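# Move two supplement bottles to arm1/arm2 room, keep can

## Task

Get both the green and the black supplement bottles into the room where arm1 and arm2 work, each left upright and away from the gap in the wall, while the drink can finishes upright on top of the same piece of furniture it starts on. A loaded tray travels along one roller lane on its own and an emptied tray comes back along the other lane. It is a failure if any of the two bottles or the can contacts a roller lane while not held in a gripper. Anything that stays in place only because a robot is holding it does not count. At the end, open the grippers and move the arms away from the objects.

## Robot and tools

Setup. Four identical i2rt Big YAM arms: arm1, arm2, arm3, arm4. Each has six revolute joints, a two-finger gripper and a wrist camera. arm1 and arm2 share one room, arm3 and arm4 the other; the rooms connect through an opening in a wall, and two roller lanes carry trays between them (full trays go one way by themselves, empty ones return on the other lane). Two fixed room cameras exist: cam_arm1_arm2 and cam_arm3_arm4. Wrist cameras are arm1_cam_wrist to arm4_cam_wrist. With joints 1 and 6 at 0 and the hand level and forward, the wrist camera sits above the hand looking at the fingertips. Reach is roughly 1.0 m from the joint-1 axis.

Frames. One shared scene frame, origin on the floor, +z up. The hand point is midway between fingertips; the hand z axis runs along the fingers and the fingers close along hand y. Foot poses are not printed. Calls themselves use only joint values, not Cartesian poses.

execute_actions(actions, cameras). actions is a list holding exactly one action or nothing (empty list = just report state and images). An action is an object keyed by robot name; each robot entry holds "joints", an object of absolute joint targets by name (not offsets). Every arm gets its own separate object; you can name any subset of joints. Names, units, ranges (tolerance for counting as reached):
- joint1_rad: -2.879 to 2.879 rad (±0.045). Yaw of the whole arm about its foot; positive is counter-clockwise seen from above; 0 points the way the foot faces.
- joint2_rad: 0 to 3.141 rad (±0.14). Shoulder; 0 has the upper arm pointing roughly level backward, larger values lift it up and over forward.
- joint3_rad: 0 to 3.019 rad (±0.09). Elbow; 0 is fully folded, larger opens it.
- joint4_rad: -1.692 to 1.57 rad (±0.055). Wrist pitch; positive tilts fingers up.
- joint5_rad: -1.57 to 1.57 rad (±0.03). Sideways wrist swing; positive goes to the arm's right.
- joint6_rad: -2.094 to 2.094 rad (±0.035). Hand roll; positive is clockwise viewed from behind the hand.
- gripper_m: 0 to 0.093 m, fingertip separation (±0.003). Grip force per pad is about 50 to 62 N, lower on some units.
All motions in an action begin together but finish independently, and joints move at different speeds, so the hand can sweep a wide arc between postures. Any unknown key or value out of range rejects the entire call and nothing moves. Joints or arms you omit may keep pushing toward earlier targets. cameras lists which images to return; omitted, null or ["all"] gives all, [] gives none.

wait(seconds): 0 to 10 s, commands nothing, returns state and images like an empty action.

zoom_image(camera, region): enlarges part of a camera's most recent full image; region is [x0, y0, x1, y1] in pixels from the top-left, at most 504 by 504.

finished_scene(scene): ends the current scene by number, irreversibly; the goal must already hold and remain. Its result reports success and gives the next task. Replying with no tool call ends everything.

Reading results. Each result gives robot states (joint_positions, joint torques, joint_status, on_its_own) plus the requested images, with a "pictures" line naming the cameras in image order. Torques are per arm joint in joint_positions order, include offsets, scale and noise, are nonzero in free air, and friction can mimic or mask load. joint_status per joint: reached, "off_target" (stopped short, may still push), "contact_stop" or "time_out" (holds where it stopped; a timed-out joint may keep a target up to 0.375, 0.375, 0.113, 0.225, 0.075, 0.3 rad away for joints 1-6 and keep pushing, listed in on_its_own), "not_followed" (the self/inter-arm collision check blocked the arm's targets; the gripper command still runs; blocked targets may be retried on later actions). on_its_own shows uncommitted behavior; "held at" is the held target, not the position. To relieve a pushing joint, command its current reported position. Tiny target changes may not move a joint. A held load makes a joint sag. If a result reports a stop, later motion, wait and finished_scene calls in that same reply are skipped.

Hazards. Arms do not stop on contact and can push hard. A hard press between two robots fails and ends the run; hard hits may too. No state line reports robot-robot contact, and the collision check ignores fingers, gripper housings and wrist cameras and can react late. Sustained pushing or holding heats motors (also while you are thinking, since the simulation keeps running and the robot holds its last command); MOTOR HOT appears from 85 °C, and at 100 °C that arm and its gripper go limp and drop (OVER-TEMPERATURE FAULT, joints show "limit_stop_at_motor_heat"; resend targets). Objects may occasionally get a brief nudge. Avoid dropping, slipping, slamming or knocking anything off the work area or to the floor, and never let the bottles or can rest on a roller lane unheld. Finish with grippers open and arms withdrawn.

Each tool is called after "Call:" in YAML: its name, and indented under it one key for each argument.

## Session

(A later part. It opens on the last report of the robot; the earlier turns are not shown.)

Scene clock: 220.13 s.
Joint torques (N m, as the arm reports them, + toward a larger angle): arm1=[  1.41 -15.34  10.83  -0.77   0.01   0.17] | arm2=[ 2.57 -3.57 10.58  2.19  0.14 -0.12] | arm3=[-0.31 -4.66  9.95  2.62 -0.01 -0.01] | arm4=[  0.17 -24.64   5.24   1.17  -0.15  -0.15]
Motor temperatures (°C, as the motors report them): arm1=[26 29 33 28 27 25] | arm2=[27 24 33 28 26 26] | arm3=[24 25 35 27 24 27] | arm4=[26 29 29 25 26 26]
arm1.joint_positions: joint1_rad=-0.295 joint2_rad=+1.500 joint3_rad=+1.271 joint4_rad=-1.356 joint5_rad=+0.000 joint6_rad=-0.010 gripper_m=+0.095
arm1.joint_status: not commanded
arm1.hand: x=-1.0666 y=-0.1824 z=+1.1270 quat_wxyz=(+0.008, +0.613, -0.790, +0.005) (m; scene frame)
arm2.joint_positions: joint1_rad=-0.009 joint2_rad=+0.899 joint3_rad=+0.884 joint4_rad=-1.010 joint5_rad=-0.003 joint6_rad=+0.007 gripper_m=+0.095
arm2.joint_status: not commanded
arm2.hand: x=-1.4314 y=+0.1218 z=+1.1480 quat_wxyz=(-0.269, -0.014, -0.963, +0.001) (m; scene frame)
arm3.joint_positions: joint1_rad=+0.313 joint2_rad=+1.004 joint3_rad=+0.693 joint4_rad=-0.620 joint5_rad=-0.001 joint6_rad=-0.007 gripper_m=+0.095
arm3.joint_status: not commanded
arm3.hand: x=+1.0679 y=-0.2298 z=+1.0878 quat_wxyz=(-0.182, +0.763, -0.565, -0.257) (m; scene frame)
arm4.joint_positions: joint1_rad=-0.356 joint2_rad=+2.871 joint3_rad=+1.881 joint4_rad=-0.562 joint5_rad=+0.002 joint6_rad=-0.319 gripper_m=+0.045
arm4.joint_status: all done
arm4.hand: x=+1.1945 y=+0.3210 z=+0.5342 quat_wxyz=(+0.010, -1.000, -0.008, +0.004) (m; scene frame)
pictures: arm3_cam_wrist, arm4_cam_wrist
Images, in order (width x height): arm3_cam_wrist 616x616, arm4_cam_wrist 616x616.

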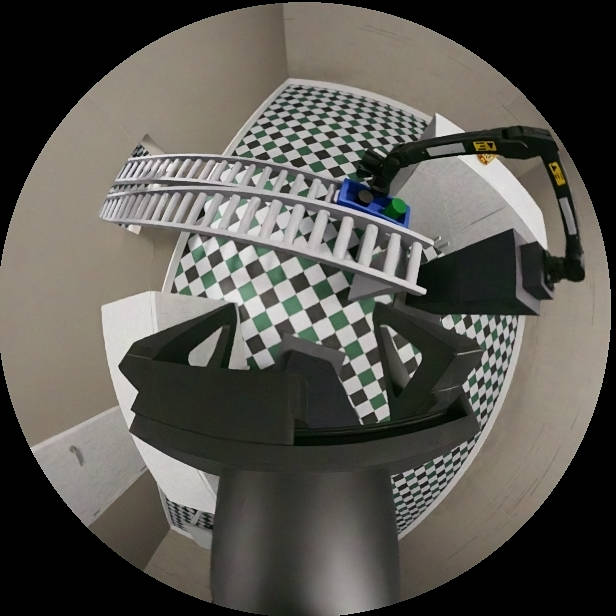

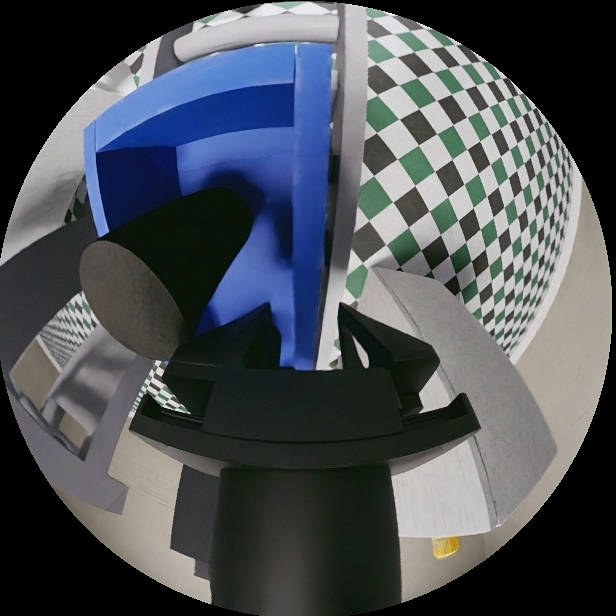

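Call:
execute_actions:
  actions:
    - {"arm4":{"joints":{"gripper_m":0.022}}}
  cameras: []

Call:
execute_actions:
  actions:
    - {"arm4":{"joints":{"joint2_rad":2.89,"joint3_rad":1.93}}}
  cameras: []

Call:
execute_actions:
  actions:
    - {"arm4":{"joints":{"gripper_m":0.0}}}
  cameras: ["arm4_cam_wrist"]

Scene clock: 224.40 s.
Joint torques (N m, as the arm reports them, + toward a larger angle): arm1=[  1.27 -15.11  10.89  -0.72   0.02   0.16] | arm2=[ 2.3  -2.92 10.61  2.02  0.2  -0.12] | arm3=[-0.34 -5.53  9.82  2.56  0.03 -0.03] | arm4=[  0.72 -24.45   5.26   1.16  -0.15  -0.14]
Motor temperatures (°C, as the motors report them): arm1=[26 29 33 28 27 25] | arm2=[27 24 34 28 26 26] | arm3=[24 25 35 27 24 27] | arm4=[26 29 29 25 26 26]
arm1.joint_positions: joint1_rad=-0.295 joint2_rad=+1.500 joint3_rad=+1.271 joint4_rad=-1.356 joint5_rad=+0.000 joint6_rad=-0.010 gripper_m=+0.095
arm1.joint_status: not commanded
arm1.hand: x=-1.0666 y=-0.1824 z=+1.1270 quat_wxyz=(+0.008, +0.613, -0.790, +0.005) (m; scene frame)
arm2.joint_positions: joint1_rad=-0.009 joint2_rad=+0.899 joint3_rad=+0.884 joint4_rad=-1.010 joint5_rad=-0.003 joint6_rad=+0.007 gripper_m=+0.095
arm2.joint_status: not commanded
arm2.hand: x=-1.4314 y=+0.1218 z=+1.1480 quat_wxyz=(-0.269, -0.014, -0.963, +0.001) (m; scene frame)
arm3.joint_positions: joint1_rad=+0.313 joint2_rad=+1.004 joint3_rad=+0.693 joint4_rad=-0.620 joint5_rad=-0.001 joint6_rad=-0.007 gripper_m=+0.095
arm3.joint_status: not commanded
arm3.hand: x=+1.0679 y=-0.2298 z=+1.0878 quat_wxyz=(-0.182, +0.763, -0.565, -0.257) (m; scene frame)
arm4.joint_positions: joint1_rad=-0.356 joint2_rad=+2.871 joint3_rad=+1.881 joint4_rad=-0.562 joint5_rad=+0.002 joint6_rad=-0.319 gripper_m=+0.022
arm4.joint_status: all done
arm4.hand: x=+1.1945 y=+0.3210 z=+0.5342 quat_wxyz=(+0.010, -1.000, -0.008, +0.004) (m; scene frame)
pictures: none
No camera images: the call's "cameras" was empty. Leave "cameras" out to get every camera's image.

Scene clock: 225.10 s.
Joint torques (N m, as the arm reports them, + toward a larger angle): arm1=[  1.5  -15.25  10.84  -0.69   0.02   0.15] | arm2=[ 2.31 -2.75 10.62  2.12  0.17 -0.13] | arm3=[-1.15 -5.1   9.9   2.61  0.02 -0.02] | arm4=[  0.23 -23.94   7.58   1.16  -0.15  -0.15]
Motor temperatures (°C, as the motors report them): arm1=[26 29 33 28 27 25] | arm2=[27 24 34 28 26 26] | arm3=[24 25 35 27 24 27] | arm4=[26 29 29 25 26 26]
arm1.joint_positions: joint1_rad=-0.295 joint2_rad=+1.500 joint3_rad=+1.271 joint4_rad=-1.356 joint5_rad=+0.000 joint6_rad=-0.010 gripper_m=+0.095
arm1.joint_status: not commanded
arm1.hand: x=-1.0666 y=-0.1824 z=+1.1270 quat_wxyz=(+0.008, +0.613, -0.790, +0.005) (m; scene frame)
arm2.joint_positions: joint1_rad=-0.009 joint2_rad=+0.899 joint3_rad=+0.884 joint4_rad=-1.010 joint5_rad=-0.003 joint6_rad=+0.007 gripper_m=+0.095
arm2.joint_status: not commanded
arm2.hand: x=-1.4314 y=+0.1218 z=+1.1480 quat_wxyz=(-0.269, -0.014, -0.963, +0.001) (m; scene frame)
arm3.joint_positions: joint1_rad=+0.313 joint2_rad=+1.004 joint3_rad=+0.693 joint4_rad=-0.620 joint5_rad=-0.001 joint6_rad=-0.007 gripper_m=+0.095
arm3.joint_status: not commanded
arm3.hand: x=+1.0679 y=-0.2298 z=+1.0878 quat_wxyz=(-0.182, +0.763, -0.565, -0.257) (m; scene frame)
arm4.joint_positions: joint1_rad=-0.356 joint2_rad=+2.889 joint3_rad=+1.893 joint4_rad=-0.562 joint5_rad=+0.002 joint6_rad=-0.319 gripper_m=+0.022
arm4.joint_status: all done
arm4.hand: x=+1.1974 y=+0.3203 z=+0.5261 quat_wxyz=(+0.009, -1.000, -0.008, +0.002) (m; scene frame)
pictures: none
No camera images: the call's "cameras" was empty. Leave "cameras" out to get every camera's image.

Scene clock: 225.60 s.
Joint torques (N m, as the arm reports them, + toward a larger angle): arm1=[  1.5  -15.55  10.76  -0.78   0.03   0.17] | arm2=[ 3.32 -3.55 10.75  2.37  0.21 -0.15] | arm3=[-0.36 -4.33  9.99  2.48 -0.04 -0.08] | arm4=[  0.16 -23.92   7.45   1.09  -0.02  -0.16]
Motor temperatures (°C, as the motors report them): arm1=[26 29 33 28 27 25] | arm2=[27 24 34 28 26 26] | arm3=[24 25 35 27 24 27] | arm4=[26 29 29 25 26 26]
arm1.joint_positions: joint1_rad=-0.295 joint2_rad=+1.500 joint3_rad=+1.271 joint4_rad=-1.356 joint5_rad=+0.000 joint6_rad=-0.010 gripper_m=+0.095
arm1.joint_status: not commanded
arm1.hand: x=-1.0666 y=-0.1824 z=+1.1270 quat_wxyz=(+0.008, +0.613, -0.790, +0.005) (m; scene frame)
arm2.joint_positions: joint1_rad=-0.009 joint2_rad=+0.899 joint3_rad=+0.884 joint4_rad=-1.010 joint5_rad=-0.003 joint6_rad=+0.007 gripper_m=+0.095
arm2.joint_status: not commanded
arm2.hand: x=-1.4314 y=+0.1218 z=+1.1480 quat_wxyz=(-0.269, -0.014, -0.963, +0.001) (m; scene frame)
arm3.joint_positions: joint1_rad=+0.313 joint2_rad=+1.004 joint3_rad=+0.693 joint4_rad=-0.620 joint5_rad=-0.001 joint6_rad=-0.007 gripper_m=+0.095
arm3.joint_status: not commanded
arm3.hand: x=+1.0679 y=-0.2298 z=+1.0878 quat_wxyz=(-0.182, +0.763, -0.565, -0.257) (m; scene frame)
arm4.joint_positions: joint1_rad=-0.356 joint2_rad=+2.890 joint3_rad=+1.894 joint4_rad=-0.560 joint5_rad=+0.000 joint6_rad=-0.318 gripper_m=+0.011
arm4.joint_status: gripper_m off_target (ended at +0.011, target +0.000)
arm4.hand: x=+1.1963 y=+0.3201 z=+0.5261 quat_wxyz=(+0.008, -1.000, -0.007, +0.003) (m; scene frame)
pictures: arm4_cam_wrist
Images, in order (width x height): arm4_cam_wrist 616x616.

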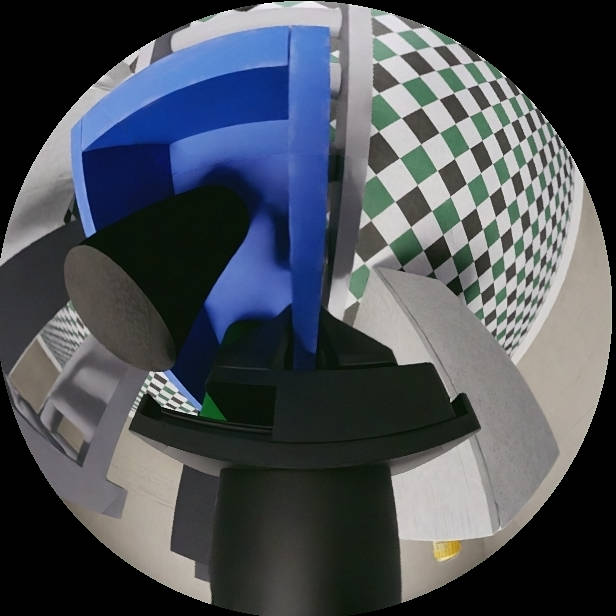

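Call:
execute_actions:
  actions:
    - {"arm4":{"joints":{"joint2_rad":2.70,"joint3_rad":1.80,"joint4_rad":-0.63}}}
  cameras: ["arm4_cam_wrist","arm3_cam_wrist"]

Call:
execute_actions:
  actions:
    - {"arm4":{"joints":{"joint2_rad":2.49,"joint3_rad":1.69,"joint4_rad":-0.73}}}
  cameras: ["arm4_cam_wrist","arm3_cam_wrist"]

Scene clock: 231.17 s.
Joint torques (N m, as the arm reports them, + toward a larger angle): arm1=[  1.49 -15.34  10.77  -0.72   0.01   0.16] | arm2=[ 2.23 -2.76 10.63  2.03  0.13 -0.16] | arm3=[-0.44 -4.21 10.01  2.71  0.03 -0.06] | arm4=[  0.46 -27.92   6.09   0.07  -0.27  -0.13]
Motor temperatures (°C, as the motors report them): arm1=[26 29 34 28 27 25] | arm2=[27 24 34 28 26 26] | arm3=[24 25 35 27 24 27] | arm4=[26 29 29 25 26 26]
arm1.joint_positions: joint1_rad=-0.295 joint2_rad=+1.500 joint3_rad=+1.271 joint4_rad=-1.356 joint5_rad=+0.000 joint6_rad=-0.010 gripper_m=+0.095
arm1.joint_status: not commanded
arm1.hand: x=-1.0666 y=-0.1824 z=+1.1270 quat_wxyz=(+0.008, +0.613, -0.790, +0.005) (m; scene frame)
arm2.joint_positions: joint1_rad=-0.009 joint2_rad=+0.899 joint3_rad=+0.884 joint4_rad=-1.010 joint5_rad=-0.003 joint6_rad=+0.007 gripper_m=+0.095
arm2.joint_status: not commanded
arm2.hand: x=-1.4314 y=+0.1218 z=+1.1480 quat_wxyz=(-0.269, -0.014, -0.963, +0.001) (m; scene frame)
arm3.joint_positions: joint1_rad=+0.313 joint2_rad=+1.004 joint3_rad=+0.693 joint4_rad=-0.620 joint5_rad=-0.001 joint6_rad=-0.007 gripper_m=+0.095
arm3.joint_status: not commanded
arm3.hand: x=+1.0679 y=-0.2298 z=+1.0878 quat_wxyz=(-0.182, +0.763, -0.565, -0.257) (m; scene frame)
arm4.joint_positions: joint1_rad=-0.356 joint2_rad=+2.746 joint3_rad=+1.787 joint4_rad=-0.616 joint5_rad=+0.005 joint6_rad=-0.319 gripper_m=+0.011
arm4.joint_status: all done
arm4.hand: x=+1.1970 y=+0.3199 z=+0.5887 quat_wxyz=(+0.008, -1.000, -0.007, -0.006) (m; scene frame)
pictures: arm3_cam_wrist, arm4_cam_wrist
Images, in order (width x height): arm3_cam_wrist 616x616, arm4_cam_wrist 616x616.

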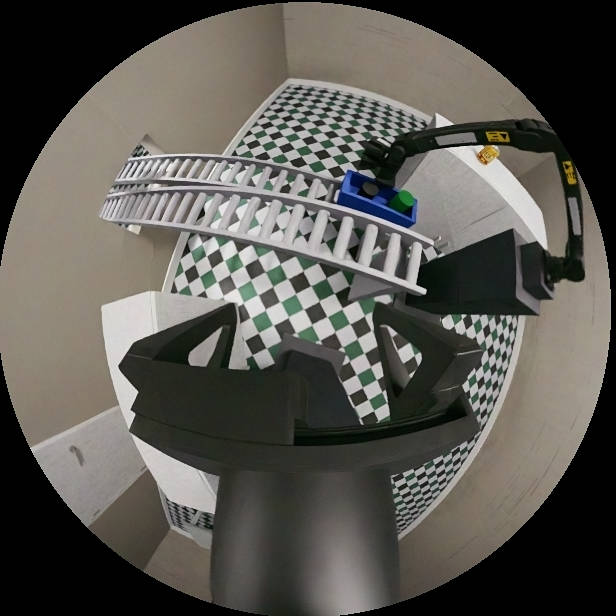

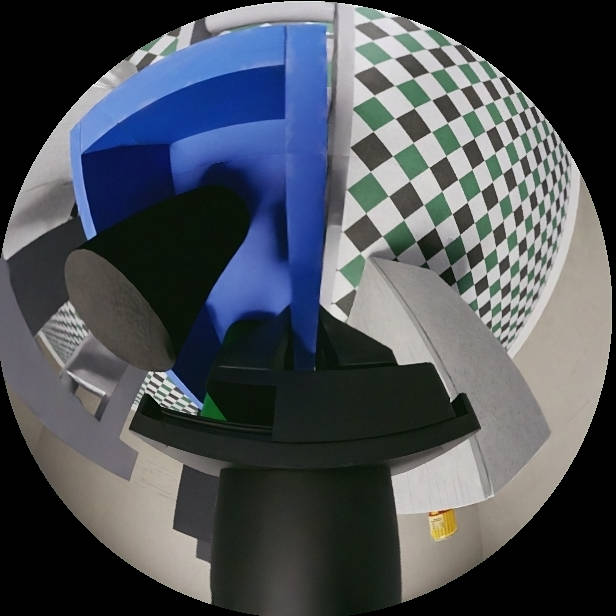

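Scene clock: 232.57 s.
Joint torques (N m, as the arm reports them, + toward a larger angle): arm1=[  1.1  -15.14  10.77  -0.73   0.01   0.17] | arm2=[ 2.21 -4.25 10.48  2.03  0.21 -0.14] | arm3=[-0.23 -4.86  9.69  2.73  0.04 -0.07] | arm4=[  0.14 -27.5    7.95   0.4   -0.3   -0.11]
Motor temperatures (°C, as the motors report them): arm1=[26 29 34 28 27 25] | arm2=[27 24 34 28 26 26] | arm3=[24 25 35 27 24 27] | arm4=[26 29 29 25 26 26]
arm1.joint_positions: joint1_rad=-0.295 joint2_rad=+1.500 joint3_rad=+1.271 joint4_rad=-1.356 joint5_rad=+0.000 joint6_rad=-0.010 gripper_m=+0.095
arm1.joint_status: not commanded
arm1.hand: x=-1.0666 y=-0.1824 z=+1.1270 quat_wxyz=(+0.008, +0.613, -0.790, +0.005) (m; scene frame)
arm2.joint_positions: joint1_rad=-0.009 joint2_rad=+0.899 joint3_rad=+0.884 joint4_rad=-1.010 joint5_rad=-0.003 joint6_rad=+0.007 gripper_m=+0.095
arm2.joint_status: not commanded
arm2.hand: x=-1.4314 y=+0.1218 z=+1.1480 quat_wxyz=(-0.269, -0.014, -0.963, +0.001) (m; scene frame)
arm3.joint_positions: joint1_rad=+0.313 joint2_rad=+1.004 joint3_rad=+0.693 joint4_rad=-0.620 joint5_rad=-0.001 joint6_rad=-0.007 gripper_m=+0.095
arm3.joint_status: not commanded
arm3.hand: x=+1.0679 y=-0.2298 z=+1.0878 quat_wxyz=(-0.182, +0.763, -0.565, -0.257) (m; scene frame)
arm4.joint_positions: joint1_rad=-0.356 joint2_rad=+2.534 joint3_rad=+1.656 joint4_rad=-0.725 joint5_rad=+0.005 joint6_rad=-0.322 gripper_m=+0.011
arm4.joint_status: all done
arm4.hand: x=+1.2044 y=+0.3163 z=+0.6844 quat_wxyz=(+0.004, -1.000, -0.009, -0.020) (m; scene frame)
pictures: arm3_cam_wrist, arm4_cam_wrist
Images, in order (width x height): arm3_cam_wrist 616x616, arm4_cam_wrist 616x616.

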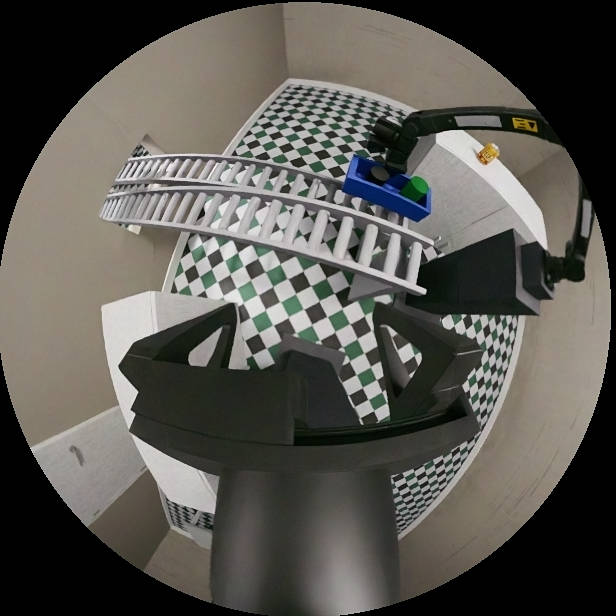

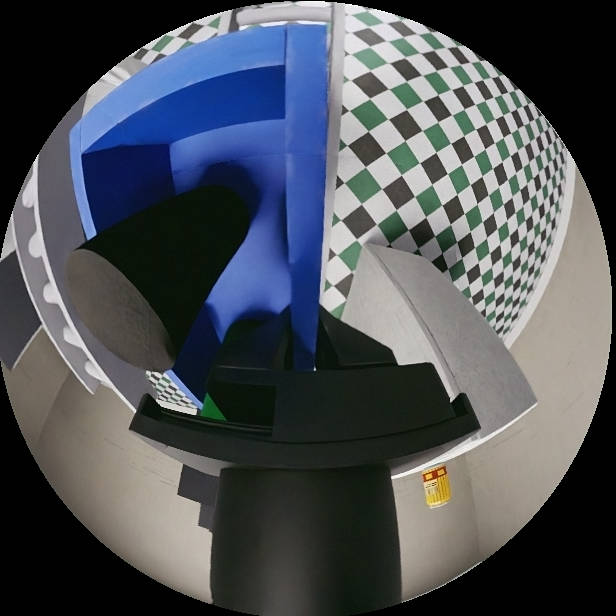

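Call:
execute_actions:
  actions:
    - {"arm4":{"joints":{"joint2_rad":2.13,"joint3_rad":1.66,"joint4_rad":-1.09}},"arm3":{"joints":{"joint2_rad":0.8,"joint3_rad":0.6,"joint4_rad":-0.55}}}
  cameras: ["arm3_cam_wrist"]

Call:
execute_actions:
  actions:
    - {"arm4":{"joints":{"joint1_rad":0.07,"joint6_rad":0.11}}}
  cameras: ["arm4_cam_wrist","arm3_cam_wrist","cam_arm3_arm4"]

Scene clock: 241.60 s.
Joint torques (N m, as the arm reports them, + toward a larger angle): arm1=[  1.37 -15.27  10.78  -0.74   0.04   0.17] | arm2=[ 3.41 -2.76 10.69  1.95  0.15 -0.16] | arm3=[-0.86 -1.45 10.48  2.7   0.03 -0.01] | arm4=[  0.24 -28.48   9.38  -0.18  -0.34  -0.12]
Motor temperatures (°C, as the motors report them): arm1=[26 29 34 28 27 25] | arm2=[27 24 34 28 26 26] | arm3=[24 25 35 27 24 27] | arm4=[26 29 29 25 26 26]
arm1.joint_positions: joint1_rad=-0.295 joint2_rad=+1.500 joint3_rad=+1.271 joint4_rad=-1.356 joint5_rad=+0.000 joint6_rad=-0.010 gripper_m=+0.095
arm1.joint_status: not commanded
arm1.hand: x=-1.0666 y=-0.1824 z=+1.1270 quat_wxyz=(+0.008, +0.613, -0.790, +0.005) (m; scene frame)
arm2.joint_positions: joint1_rad=-0.009 joint2_rad=+0.899 joint3_rad=+0.884 joint4_rad=-1.010 joint5_rad=-0.003 joint6_rad=+0.007 gripper_m=+0.095
arm2.joint_status: not commanded
arm2.hand: x=-1.4314 y=+0.1218 z=+1.1480 quat_wxyz=(-0.269, -0.014, -0.963, +0.001) (m; scene frame)
arm3.joint_positions: joint1_rad=+0.313 joint2_rad=+0.793 joint3_rad=+0.591 joint4_rad=-0.569 joint5_rad=-0.001 joint6_rad=-0.007 gripper_m=+0.095
arm3.joint_status: all done
arm3.hand: x=+1.0773 y=-0.2593 z=+1.1158 quat_wxyz=(-0.227, +0.740, -0.548, -0.317) (m; scene frame)
arm4.joint_positions: joint1_rad=-0.356 joint2_rad=+2.195 joint3_rad=+1.627 joint4_rad=-1.074 joint5_rad=+0.007 joint6_rad=-0.322 gripper_m=+0.011
arm4.joint_status: all done
arm4.hand: x=+1.2072 y=+0.3127 z=+0.8808 quat_wxyz=(-0.002, -0.999, -0.009, -0.038) (m; scene frame)
pictures: arm3_cam_wrist
Images, in order (width x height): arm3_cam_wrist 616x616.

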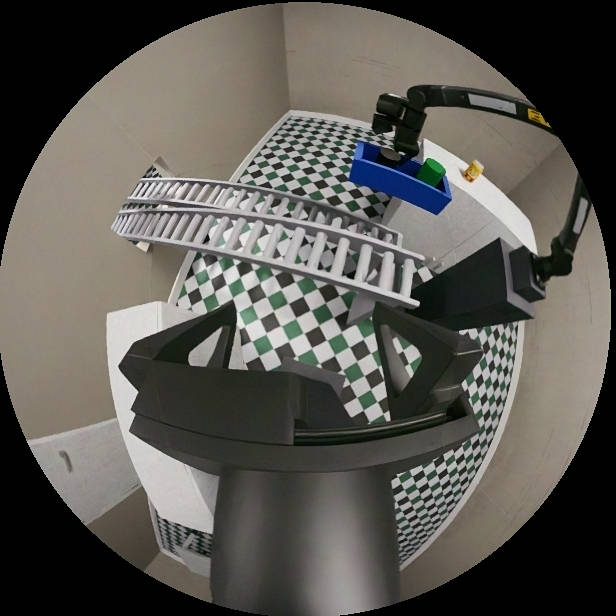

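Scene clock: 243.47 s.
Joint torques (N m, as the arm reports them, + toward a larger angle): arm1=[  1.35 -15.33  10.8   -0.74   0.02   0.17] | arm2=[ 2.19 -3.67 10.61  2.13  0.14 -0.16] | arm3=[-0.45 -1.02 10.55  2.85  0.04 -0.06] | arm4=[  1.4  -27.94   9.4   -0.11  -0.55   0.06]
Motor temperatures (°C, as the motors report them): arm1=[26 29 34 28 27 25] | arm2=[27 24 34 28 26 26] | arm3=[24 25 35 27 24 27] | arm4=[26 29 29 25 26 26]
arm1.joint_positions: joint1_rad=-0.295 joint2_rad=+1.500 joint3_rad=+1.271 joint4_rad=-1.356 joint5_rad=+0.000 joint6_rad=-0.010 gripper_m=+0.095
arm1.joint_status: not commanded
arm1.hand: x=-1.0666 y=-0.1824 z=+1.1270 quat_wxyz=(+0.008, +0.613, -0.790, +0.005) (m; scene frame)
arm2.joint_positions: joint1_rad=-0.009 joint2_rad=+0.899 joint3_rad=+0.884 joint4_rad=-1.010 joint5_rad=-0.003 joint6_rad=+0.007 gripper_m=+0.095
arm2.joint_status: not commanded
arm2.hand: x=-1.4314 y=+0.1218 z=+1.1480 quat_wxyz=(-0.269, -0.014, -0.963, +0.001) (m; scene frame)
arm3.joint_positions: joint1_rad=+0.313 joint2_rad=+0.793 joint3_rad=+0.591 joint4_rad=-0.569 joint5_rad=-0.001 joint6_rad=-0.007 gripper_m=+0.095
arm3.joint_status: not commanded
arm3.hand: x=+1.0773 y=-0.2593 z=+1.1158 quat_wxyz=(-0.227, +0.740, -0.548, -0.317) (m; scene frame)
arm4.joint_positions: joint1_rad=+0.061 joint2_rad=+2.195 joint3_rad=+1.627 joint4_rad=-1.075 joint5_rad=+0.012 joint6_rad=+0.102 gripper_m=+0.011
arm4.joint_status: all done
arm4.hand: x=+1.1830 y=+0.0652 z=+0.8775 quat_wxyz=(+0.016, -0.999, -0.006, -0.039) (m; scene frame)
pictures: arm3_cam_wrist, arm4_cam_wrist, cam_arm3_arm4
Images, in order (width x height): arm3_cam_wrist 616x616, arm4_cam_wrist 616x616, cam_arm3_arm4 672x504.

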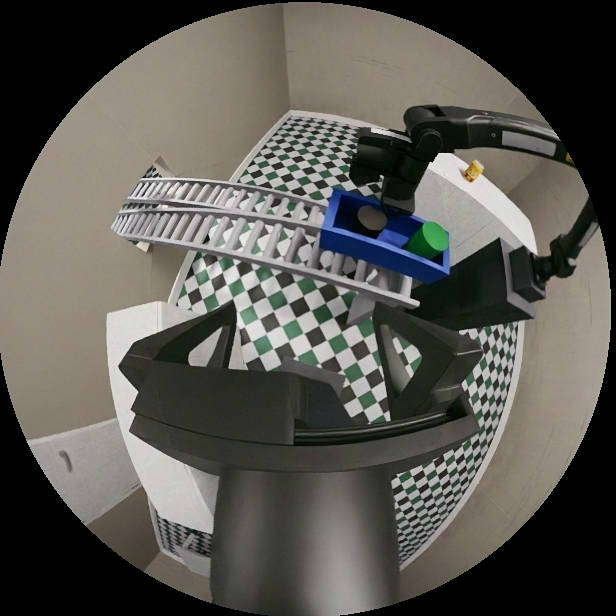

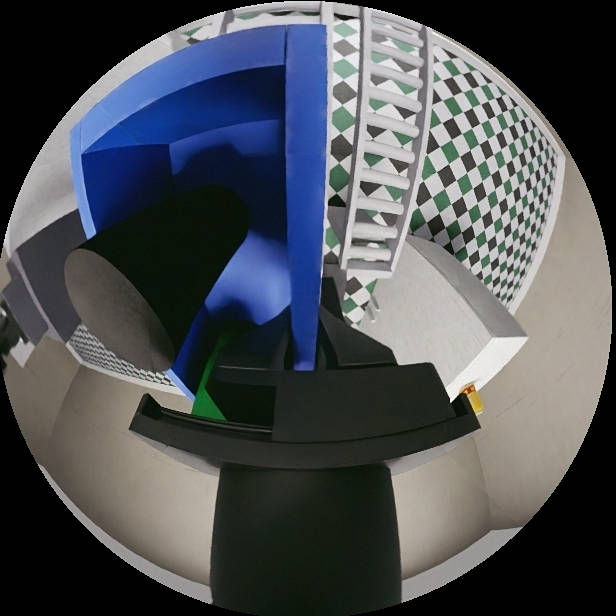

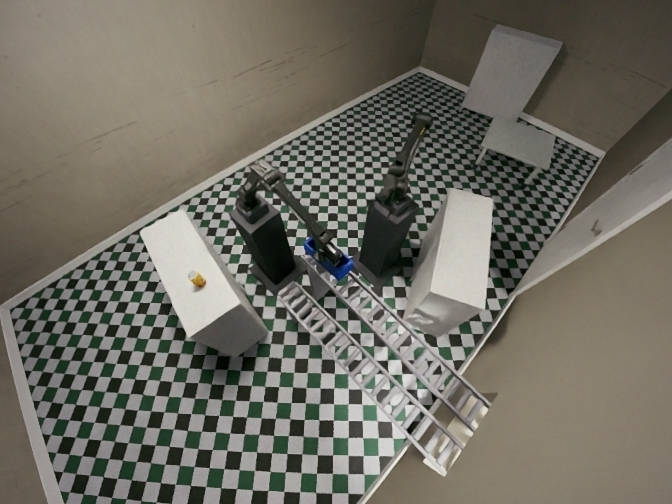

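Call:
execute_actions:
  actions:
    - {"arm4":{"joints":{"joint2_rad":2.30,"joint3_rad":1.71,"joint4_rad":-0.96,"joint5_rad":-0.015}}}
  cameras: ["arm4_cam_wrist","arm3_cam_wrist"]

Scene clock: 248.00 s.
Joint torques (N m, as the arm reports them, + toward a larger angle): arm1=[  1.18 -15.24  10.81  -0.7    0.03   0.16] | arm2=[ 2.24 -2.96 10.83  1.92  0.17 -0.08] | arm3=[-0.43 -2.   10.38  2.64  0.05 -0.04] | arm4=[  1.38 -29.41   9.83   0.44  -0.52   0.02]
Motor temperatures (°C, as the motors report them): arm1=[26 29 34 28 27 25] | arm2=[27 24 34 28 26 26] | arm3=[24 25 35 27 24 27] | arm4=[26 30 30 25 26 26]
arm1.joint_positions: joint1_rad=-0.295 joint2_rad=+1.500 joint3_rad=+1.271 joint4_rad=-1.356 joint5_rad=+0.000 joint6_rad=-0.010 gripper_m=+0.095
arm1.joint_status: not commanded
arm1.hand: x=-1.0666 y=-0.1824 z=+1.1270 quat_wxyz=(+0.008, +0.613, -0.790, +0.005) (m; scene frame)
arm2.joint_positions: joint1_rad=-0.009 joint2_rad=+0.899 joint3_rad=+0.884 joint4_rad=-1.010 joint5_rad=-0.003 joint6_rad=+0.007 gripper_m=+0.095
arm2.joint_status: not commanded
arm2.hand: x=-1.4314 y=+0.1218 z=+1.1480 quat_wxyz=(-0.269, -0.014, -0.963, +0.001) (m; scene frame)
arm3.joint_positions: joint1_rad=+0.313 joint2_rad=+0.793 joint3_rad=+0.591 joint4_rad=-0.569 joint5_rad=-0.001 joint6_rad=-0.007 gripper_m=+0.095
arm3.joint_status: not commanded
arm3.hand: x=+1.0773 y=-0.2593 z=+1.1158 quat_wxyz=(-0.227, +0.740, -0.548, -0.317) (m; scene frame)
arm4.joint_positions: joint1_rad=+0.062 joint2_rad=+2.374 joint3_rad=+1.661 joint4_rad=-0.960 joint5_rad=-0.004 joint6_rad=+0.105 gripper_m=+0.011
arm4.joint_status: all done
arm4.hand: x=+1.1814 y=+0.0633 z=+0.7803 quat_wxyz=(+0.010, -0.998, -0.004, -0.055) (m; scene frame)
pictures: arm3_cam_wrist, arm4_cam_wrist
Images, in order (width x height): arm3_cam_wrist 616x616, arm4_cam_wrist 616x616.

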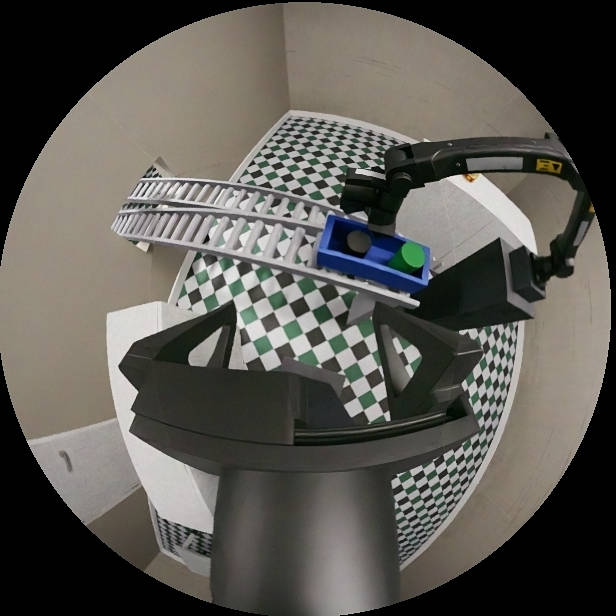

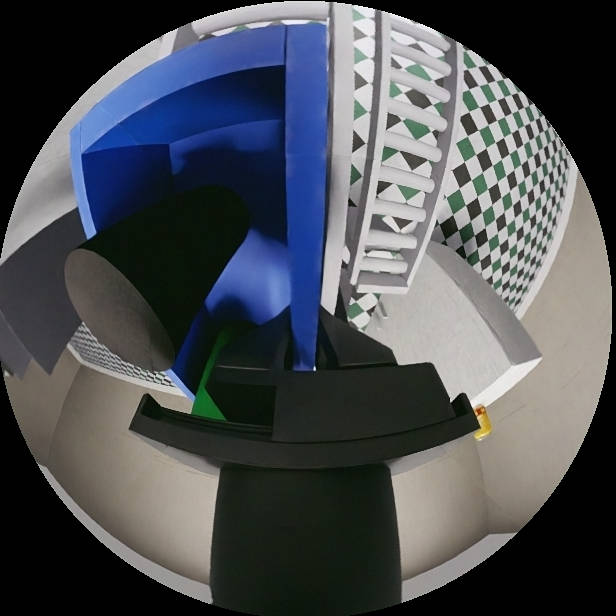

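Call:
execute_actions:
  actions:
    - {"arm4":{"joints":{"joint2_rad":2.385,"joint3_rad":1.73,"joint4_rad":-0.885}}}
  cameras: ["arm4_cam_wrist","arm3_cam_wrist"]

Call:
zoom_image:
  camera: "arm3_cam_wrist"
  region: [280, 170, 460, 320]

Scene clock: 252.73 s.
Joint torques (N m, as the arm reports them, + toward a larger angle): arm1=[  1.39 -15.53  10.75  -0.76   0.03   0.16] | arm2=[ 2.23 -3.67 10.83  1.95  0.17 -0.14] | arm3=[ 0.06 -1.69 10.35  2.76  0.01 -0.05] | arm4=[  1.45 -26.02  10.17   0.85  -0.23   0.  ]
Motor temperatures (°C, as the motors report them): arm1=[26 29 34 28 27 25] | arm2=[27 24 34 28 26 26] | arm3=[24 25 35 27 24 27] | arm4=[26 30 30 25 26 26]
arm1.joint_positions: joint1_rad=-0.295 joint2_rad=+1.500 joint3_rad=+1.271 joint4_rad=-1.356 joint5_rad=+0.000 joint6_rad=-0.010 gripper_m=+0.095
arm1.joint_status: not commanded
arm1.hand: x=-1.0666 y=-0.1824 z=+1.1270 quat_wxyz=(+0.008, +0.613, -0.790, +0.005) (m; scene frame)
arm2.joint_positions: joint1_rad=-0.009 joint2_rad=+0.899 joint3_rad=+0.884 joint4_rad=-1.010 joint5_rad=-0.003 joint6_rad=+0.007 gripper_m=+0.095
arm2.joint_status: not commanded
arm2.hand: x=-1.4314 y=+0.1218 z=+1.1480 quat_wxyz=(-0.269, -0.014, -0.963, +0.001) (m; scene frame)
arm3.joint_positions: joint1_rad=+0.313 joint2_rad=+0.793 joint3_rad=+0.591 joint4_rad=-0.569 joint5_rad=-0.001 joint6_rad=-0.007 gripper_m=+0.095
arm3.joint_status: not commanded
arm3.hand: x=+1.0773 y=-0.2593 z=+1.1158 quat_wxyz=(-0.227, +0.740, -0.548, -0.317) (m; scene frame)
arm4.joint_positions: joint1_rad=+0.062 joint2_rad=+2.413 joint3_rad=+1.676 joint4_rad=-0.894 joint5_rad=-0.010 joint6_rad=+0.105 gripper_m=+0.011
arm4.joint_status: all done
arm4.hand: x=+1.1692 y=+0.0608 z=+0.7598 quat_wxyz=(+0.004, -0.999, -0.004, -0.034) (m; scene frame)
pictures: arm3_cam_wrist, arm4_cam_wrist
Images, in order (width x height): arm3_cam_wrist 616x616, arm4_cam_wrist 616x616.

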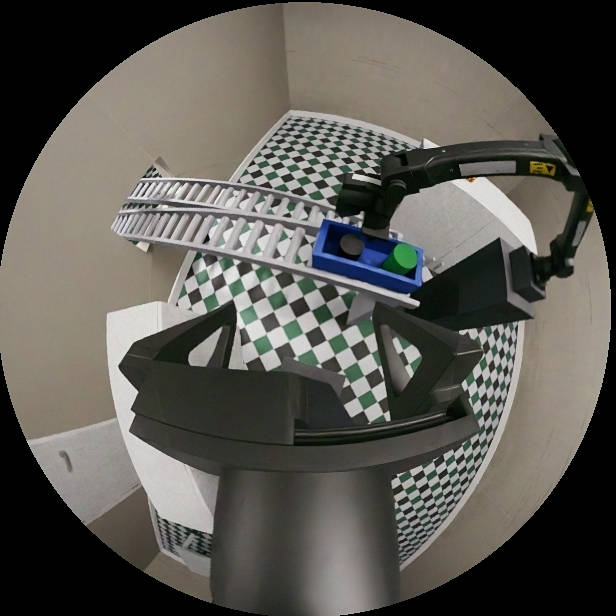

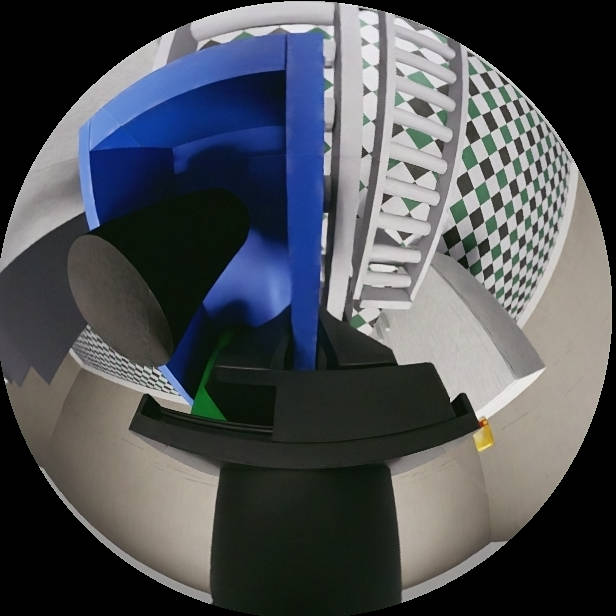

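Region (280, 170, 460, 320) of arm3_cam_wrist's 616x616 image, scaled by 2.800, with more detail than that image has.

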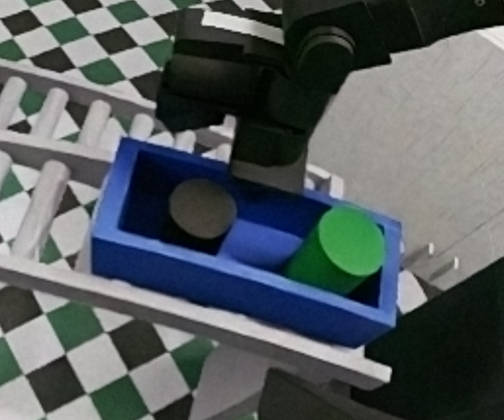

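Call:
execute_actions:
  actions:
    - {"arm3":{"joints":{"joint1_rad":0.36,"joint2_rad":2.0,"joint3_rad":1.0,"joint4_rad":0.1,"gripper_m":0}}}
  cameras: ["cam_arm3_arm4","arm3_cam_wrist"]

Call:
execute_actions:
  actions:
    - {"arm3":{"joints":{"joint1_rad":0.34,"joint2_rad":2.19,"joint3_rad":1.11,"joint4_rad":0.22}}}
  cameras: ["cam_arm3_arm4","arm3_cam_wrist","arm4_cam_wrist"]

Scene clock: 263.93 s.
Joint torques (N m, as the arm reports them, + toward a larger angle): arm1=[  1.52 -15.2   10.88  -0.75   0.03   0.16] | arm2=[ 1.89 -3.22 10.6   2.07  0.16 -0.09] | arm3=[  1.15 -15.45   6.69   2.63  -0.01  -0.05] | arm4=[  1.32 -25.88  10.07   0.9   -0.23   0.02]
Motor temperatures (°C, as the motors report them): arm1=[26 29 34 28 27 25] | arm2=[27 24 34 28 26 26] | arm3=[24 25 36 27 24 27] | arm4=[26 30 30 25 26 26]
arm1.joint_positions: joint1_rad=-0.295 joint2_rad=+1.500 joint3_rad=+1.271 joint4_rad=-1.356 joint5_rad=+0.000 joint6_rad=-0.010 gripper_m=+0.095
arm1.joint_status: not commanded
arm1.hand: x=-1.0666 y=-0.1824 z=+1.1270 quat_wxyz=(+0.008, +0.613, -0.790, +0.005) (m; scene frame)
arm2.joint_positions: joint1_rad=-0.009 joint2_rad=+0.899 joint3_rad=+0.884 joint4_rad=-1.010 joint5_rad=-0.003 joint6_rad=+0.007 gripper_m=+0.095
arm2.joint_status: not commanded
arm2.hand: x=-1.4314 y=+0.1218 z=+1.1480 quat_wxyz=(-0.269, -0.014, -0.963, +0.001) (m; scene frame)
arm3.joint_positions: joint1_rad=+0.350 joint2_rad=+2.010 joint3_rad=+0.986 joint4_rad=+0.080 joint5_rad=-0.001 joint6_rad=-0.007 gripper_m=+0.001
arm3.joint_status: all done
arm3.hand: x=+0.9850 y=-0.0448 z=+0.8355 quat_wxyz=(-0.174, +0.775, -0.551, -0.256) (m; scene frame)
arm4.joint_positions: joint1_rad=+0.062 joint2_rad=+2.413 joint3_rad=+1.676 joint4_rad=-0.894 joint5_rad=-0.010 joint6_rad=+0.105 gripper_m=+0.011
arm4.joint_status: not commanded
arm4.hand: x=+1.1692 y=+0.0608 z=+0.7598 quat_wxyz=(+0.004, -0.999, -0.004, -0.034) (m; scene frame)
pictures: arm3_cam_wrist, cam_arm3_arm4
Images, in order (width x height): arm3_cam_wrist 616x616, cam_arm3_arm4 672x504.

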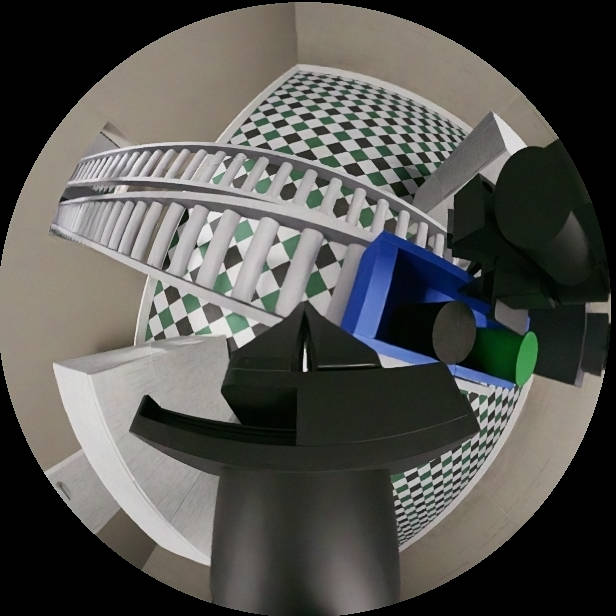

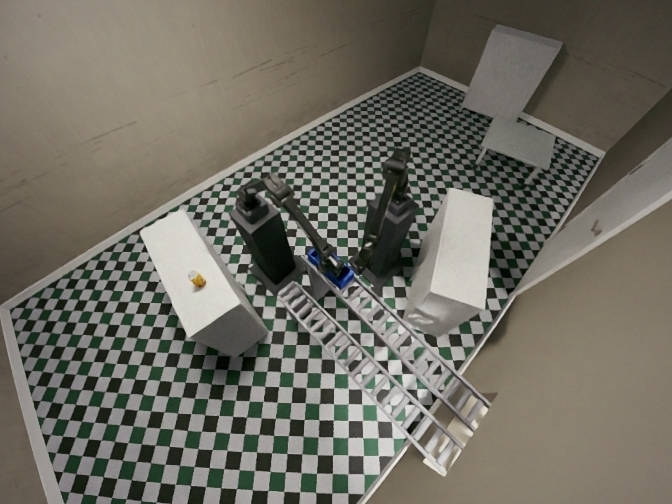

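Scene clock: 264.97 s.
Joint torques (N m, as the arm reports them, + toward a larger angle): arm1=[  1.45 -15.17  10.8   -0.74   0.02   0.15] | arm2=[ 2.78 -3.43 10.74  2.24  0.16 -0.12] | arm3=[ -0.22 -17.47   6.35   2.49   0.05  -0.07] | arm4=[  1.41 -25.88  10.07   0.87  -0.23   0.02]
Motor temperatures (°C, as the motors report them): arm1=[26 29 34 28 27 25] | arm2=[27 24 34 28 26 26] | arm3=[24 25 35 27 24 27] | arm4=[26 30 30 25 26 26]
arm1.joint_positions: joint1_rad=-0.295 joint2_rad=+1.500 joint3_rad=+1.271 joint4_rad=-1.356 joint5_rad=+0.000 joint6_rad=-0.010 gripper_m=+0.095
arm1.joint_status: not commanded
arm1.hand: x=-1.0666 y=-0.1824 z=+1.1270 quat_wxyz=(+0.008, +0.613, -0.790, +0.005) (m; scene frame)
arm2.joint_positions: joint1_rad=-0.009 joint2_rad=+0.899 joint3_rad=+0.884 joint4_rad=-1.010 joint5_rad=-0.003 joint6_rad=+0.007 gripper_m=+0.095
arm2.joint_status: not commanded
arm2.hand: x=-1.4314 y=+0.1218 z=+1.1480 quat_wxyz=(-0.269, -0.014, -0.963, +0.001) (m; scene frame)
arm3.joint_positions: joint1_rad=+0.350 joint2_rad=+2.200 joint3_rad=+1.098 joint4_rad=+0.204 joint5_rad=-0.001 joint6_rad=-0.007 gripper_m=+0.001
arm3.joint_status: all done
arm3.hand: x=+0.9719 y=-0.0093 z=+0.7796 quat_wxyz=(-0.187, +0.769, -0.547, -0.273) (m; scene frame)
arm4.joint_positions: joint1_rad=+0.062 joint2_rad=+2.413 joint3_rad=+1.676 joint4_rad=-0.894 joint5_rad=-0.010 joint6_rad=+0.105 gripper_m=+0.011
arm4.joint_status: not commanded
arm4.hand: x=+1.1692 y=+0.0608 z=+0.7598 quat_wxyz=(+0.004, -0.999, -0.004, -0.034) (m; scene frame)
pictures: arm3_cam_wrist, arm4_cam_wrist, cam_arm3_arm4
Images, in order (width x height): arm3_cam_wrist 616x616, arm4_cam_wrist 616x616, cam_arm3_arm4 672x504.

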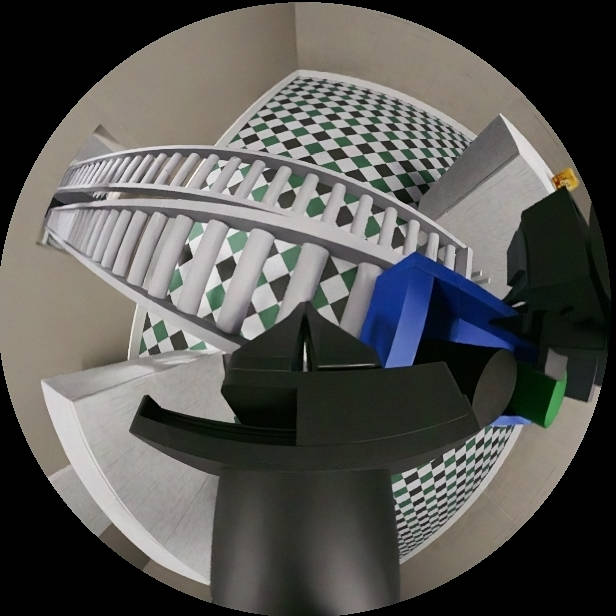

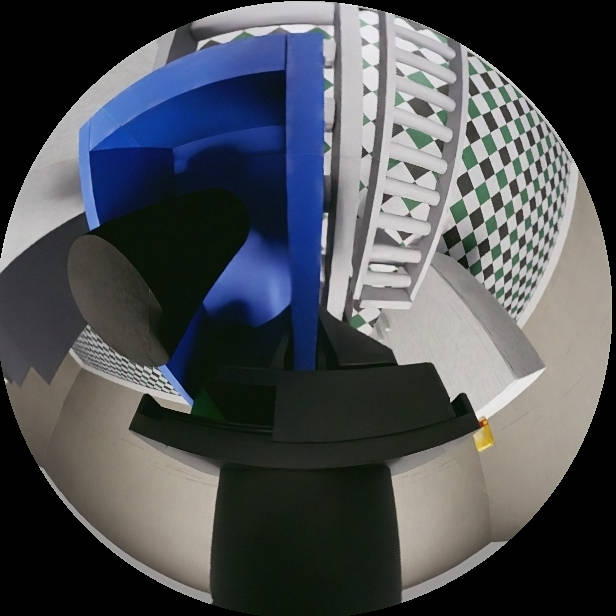

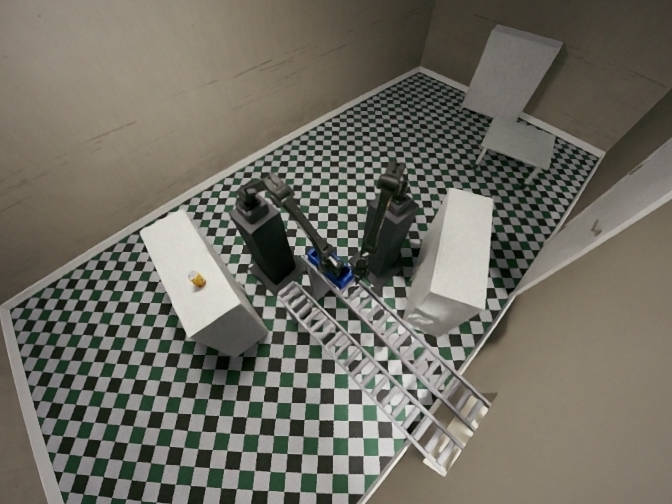

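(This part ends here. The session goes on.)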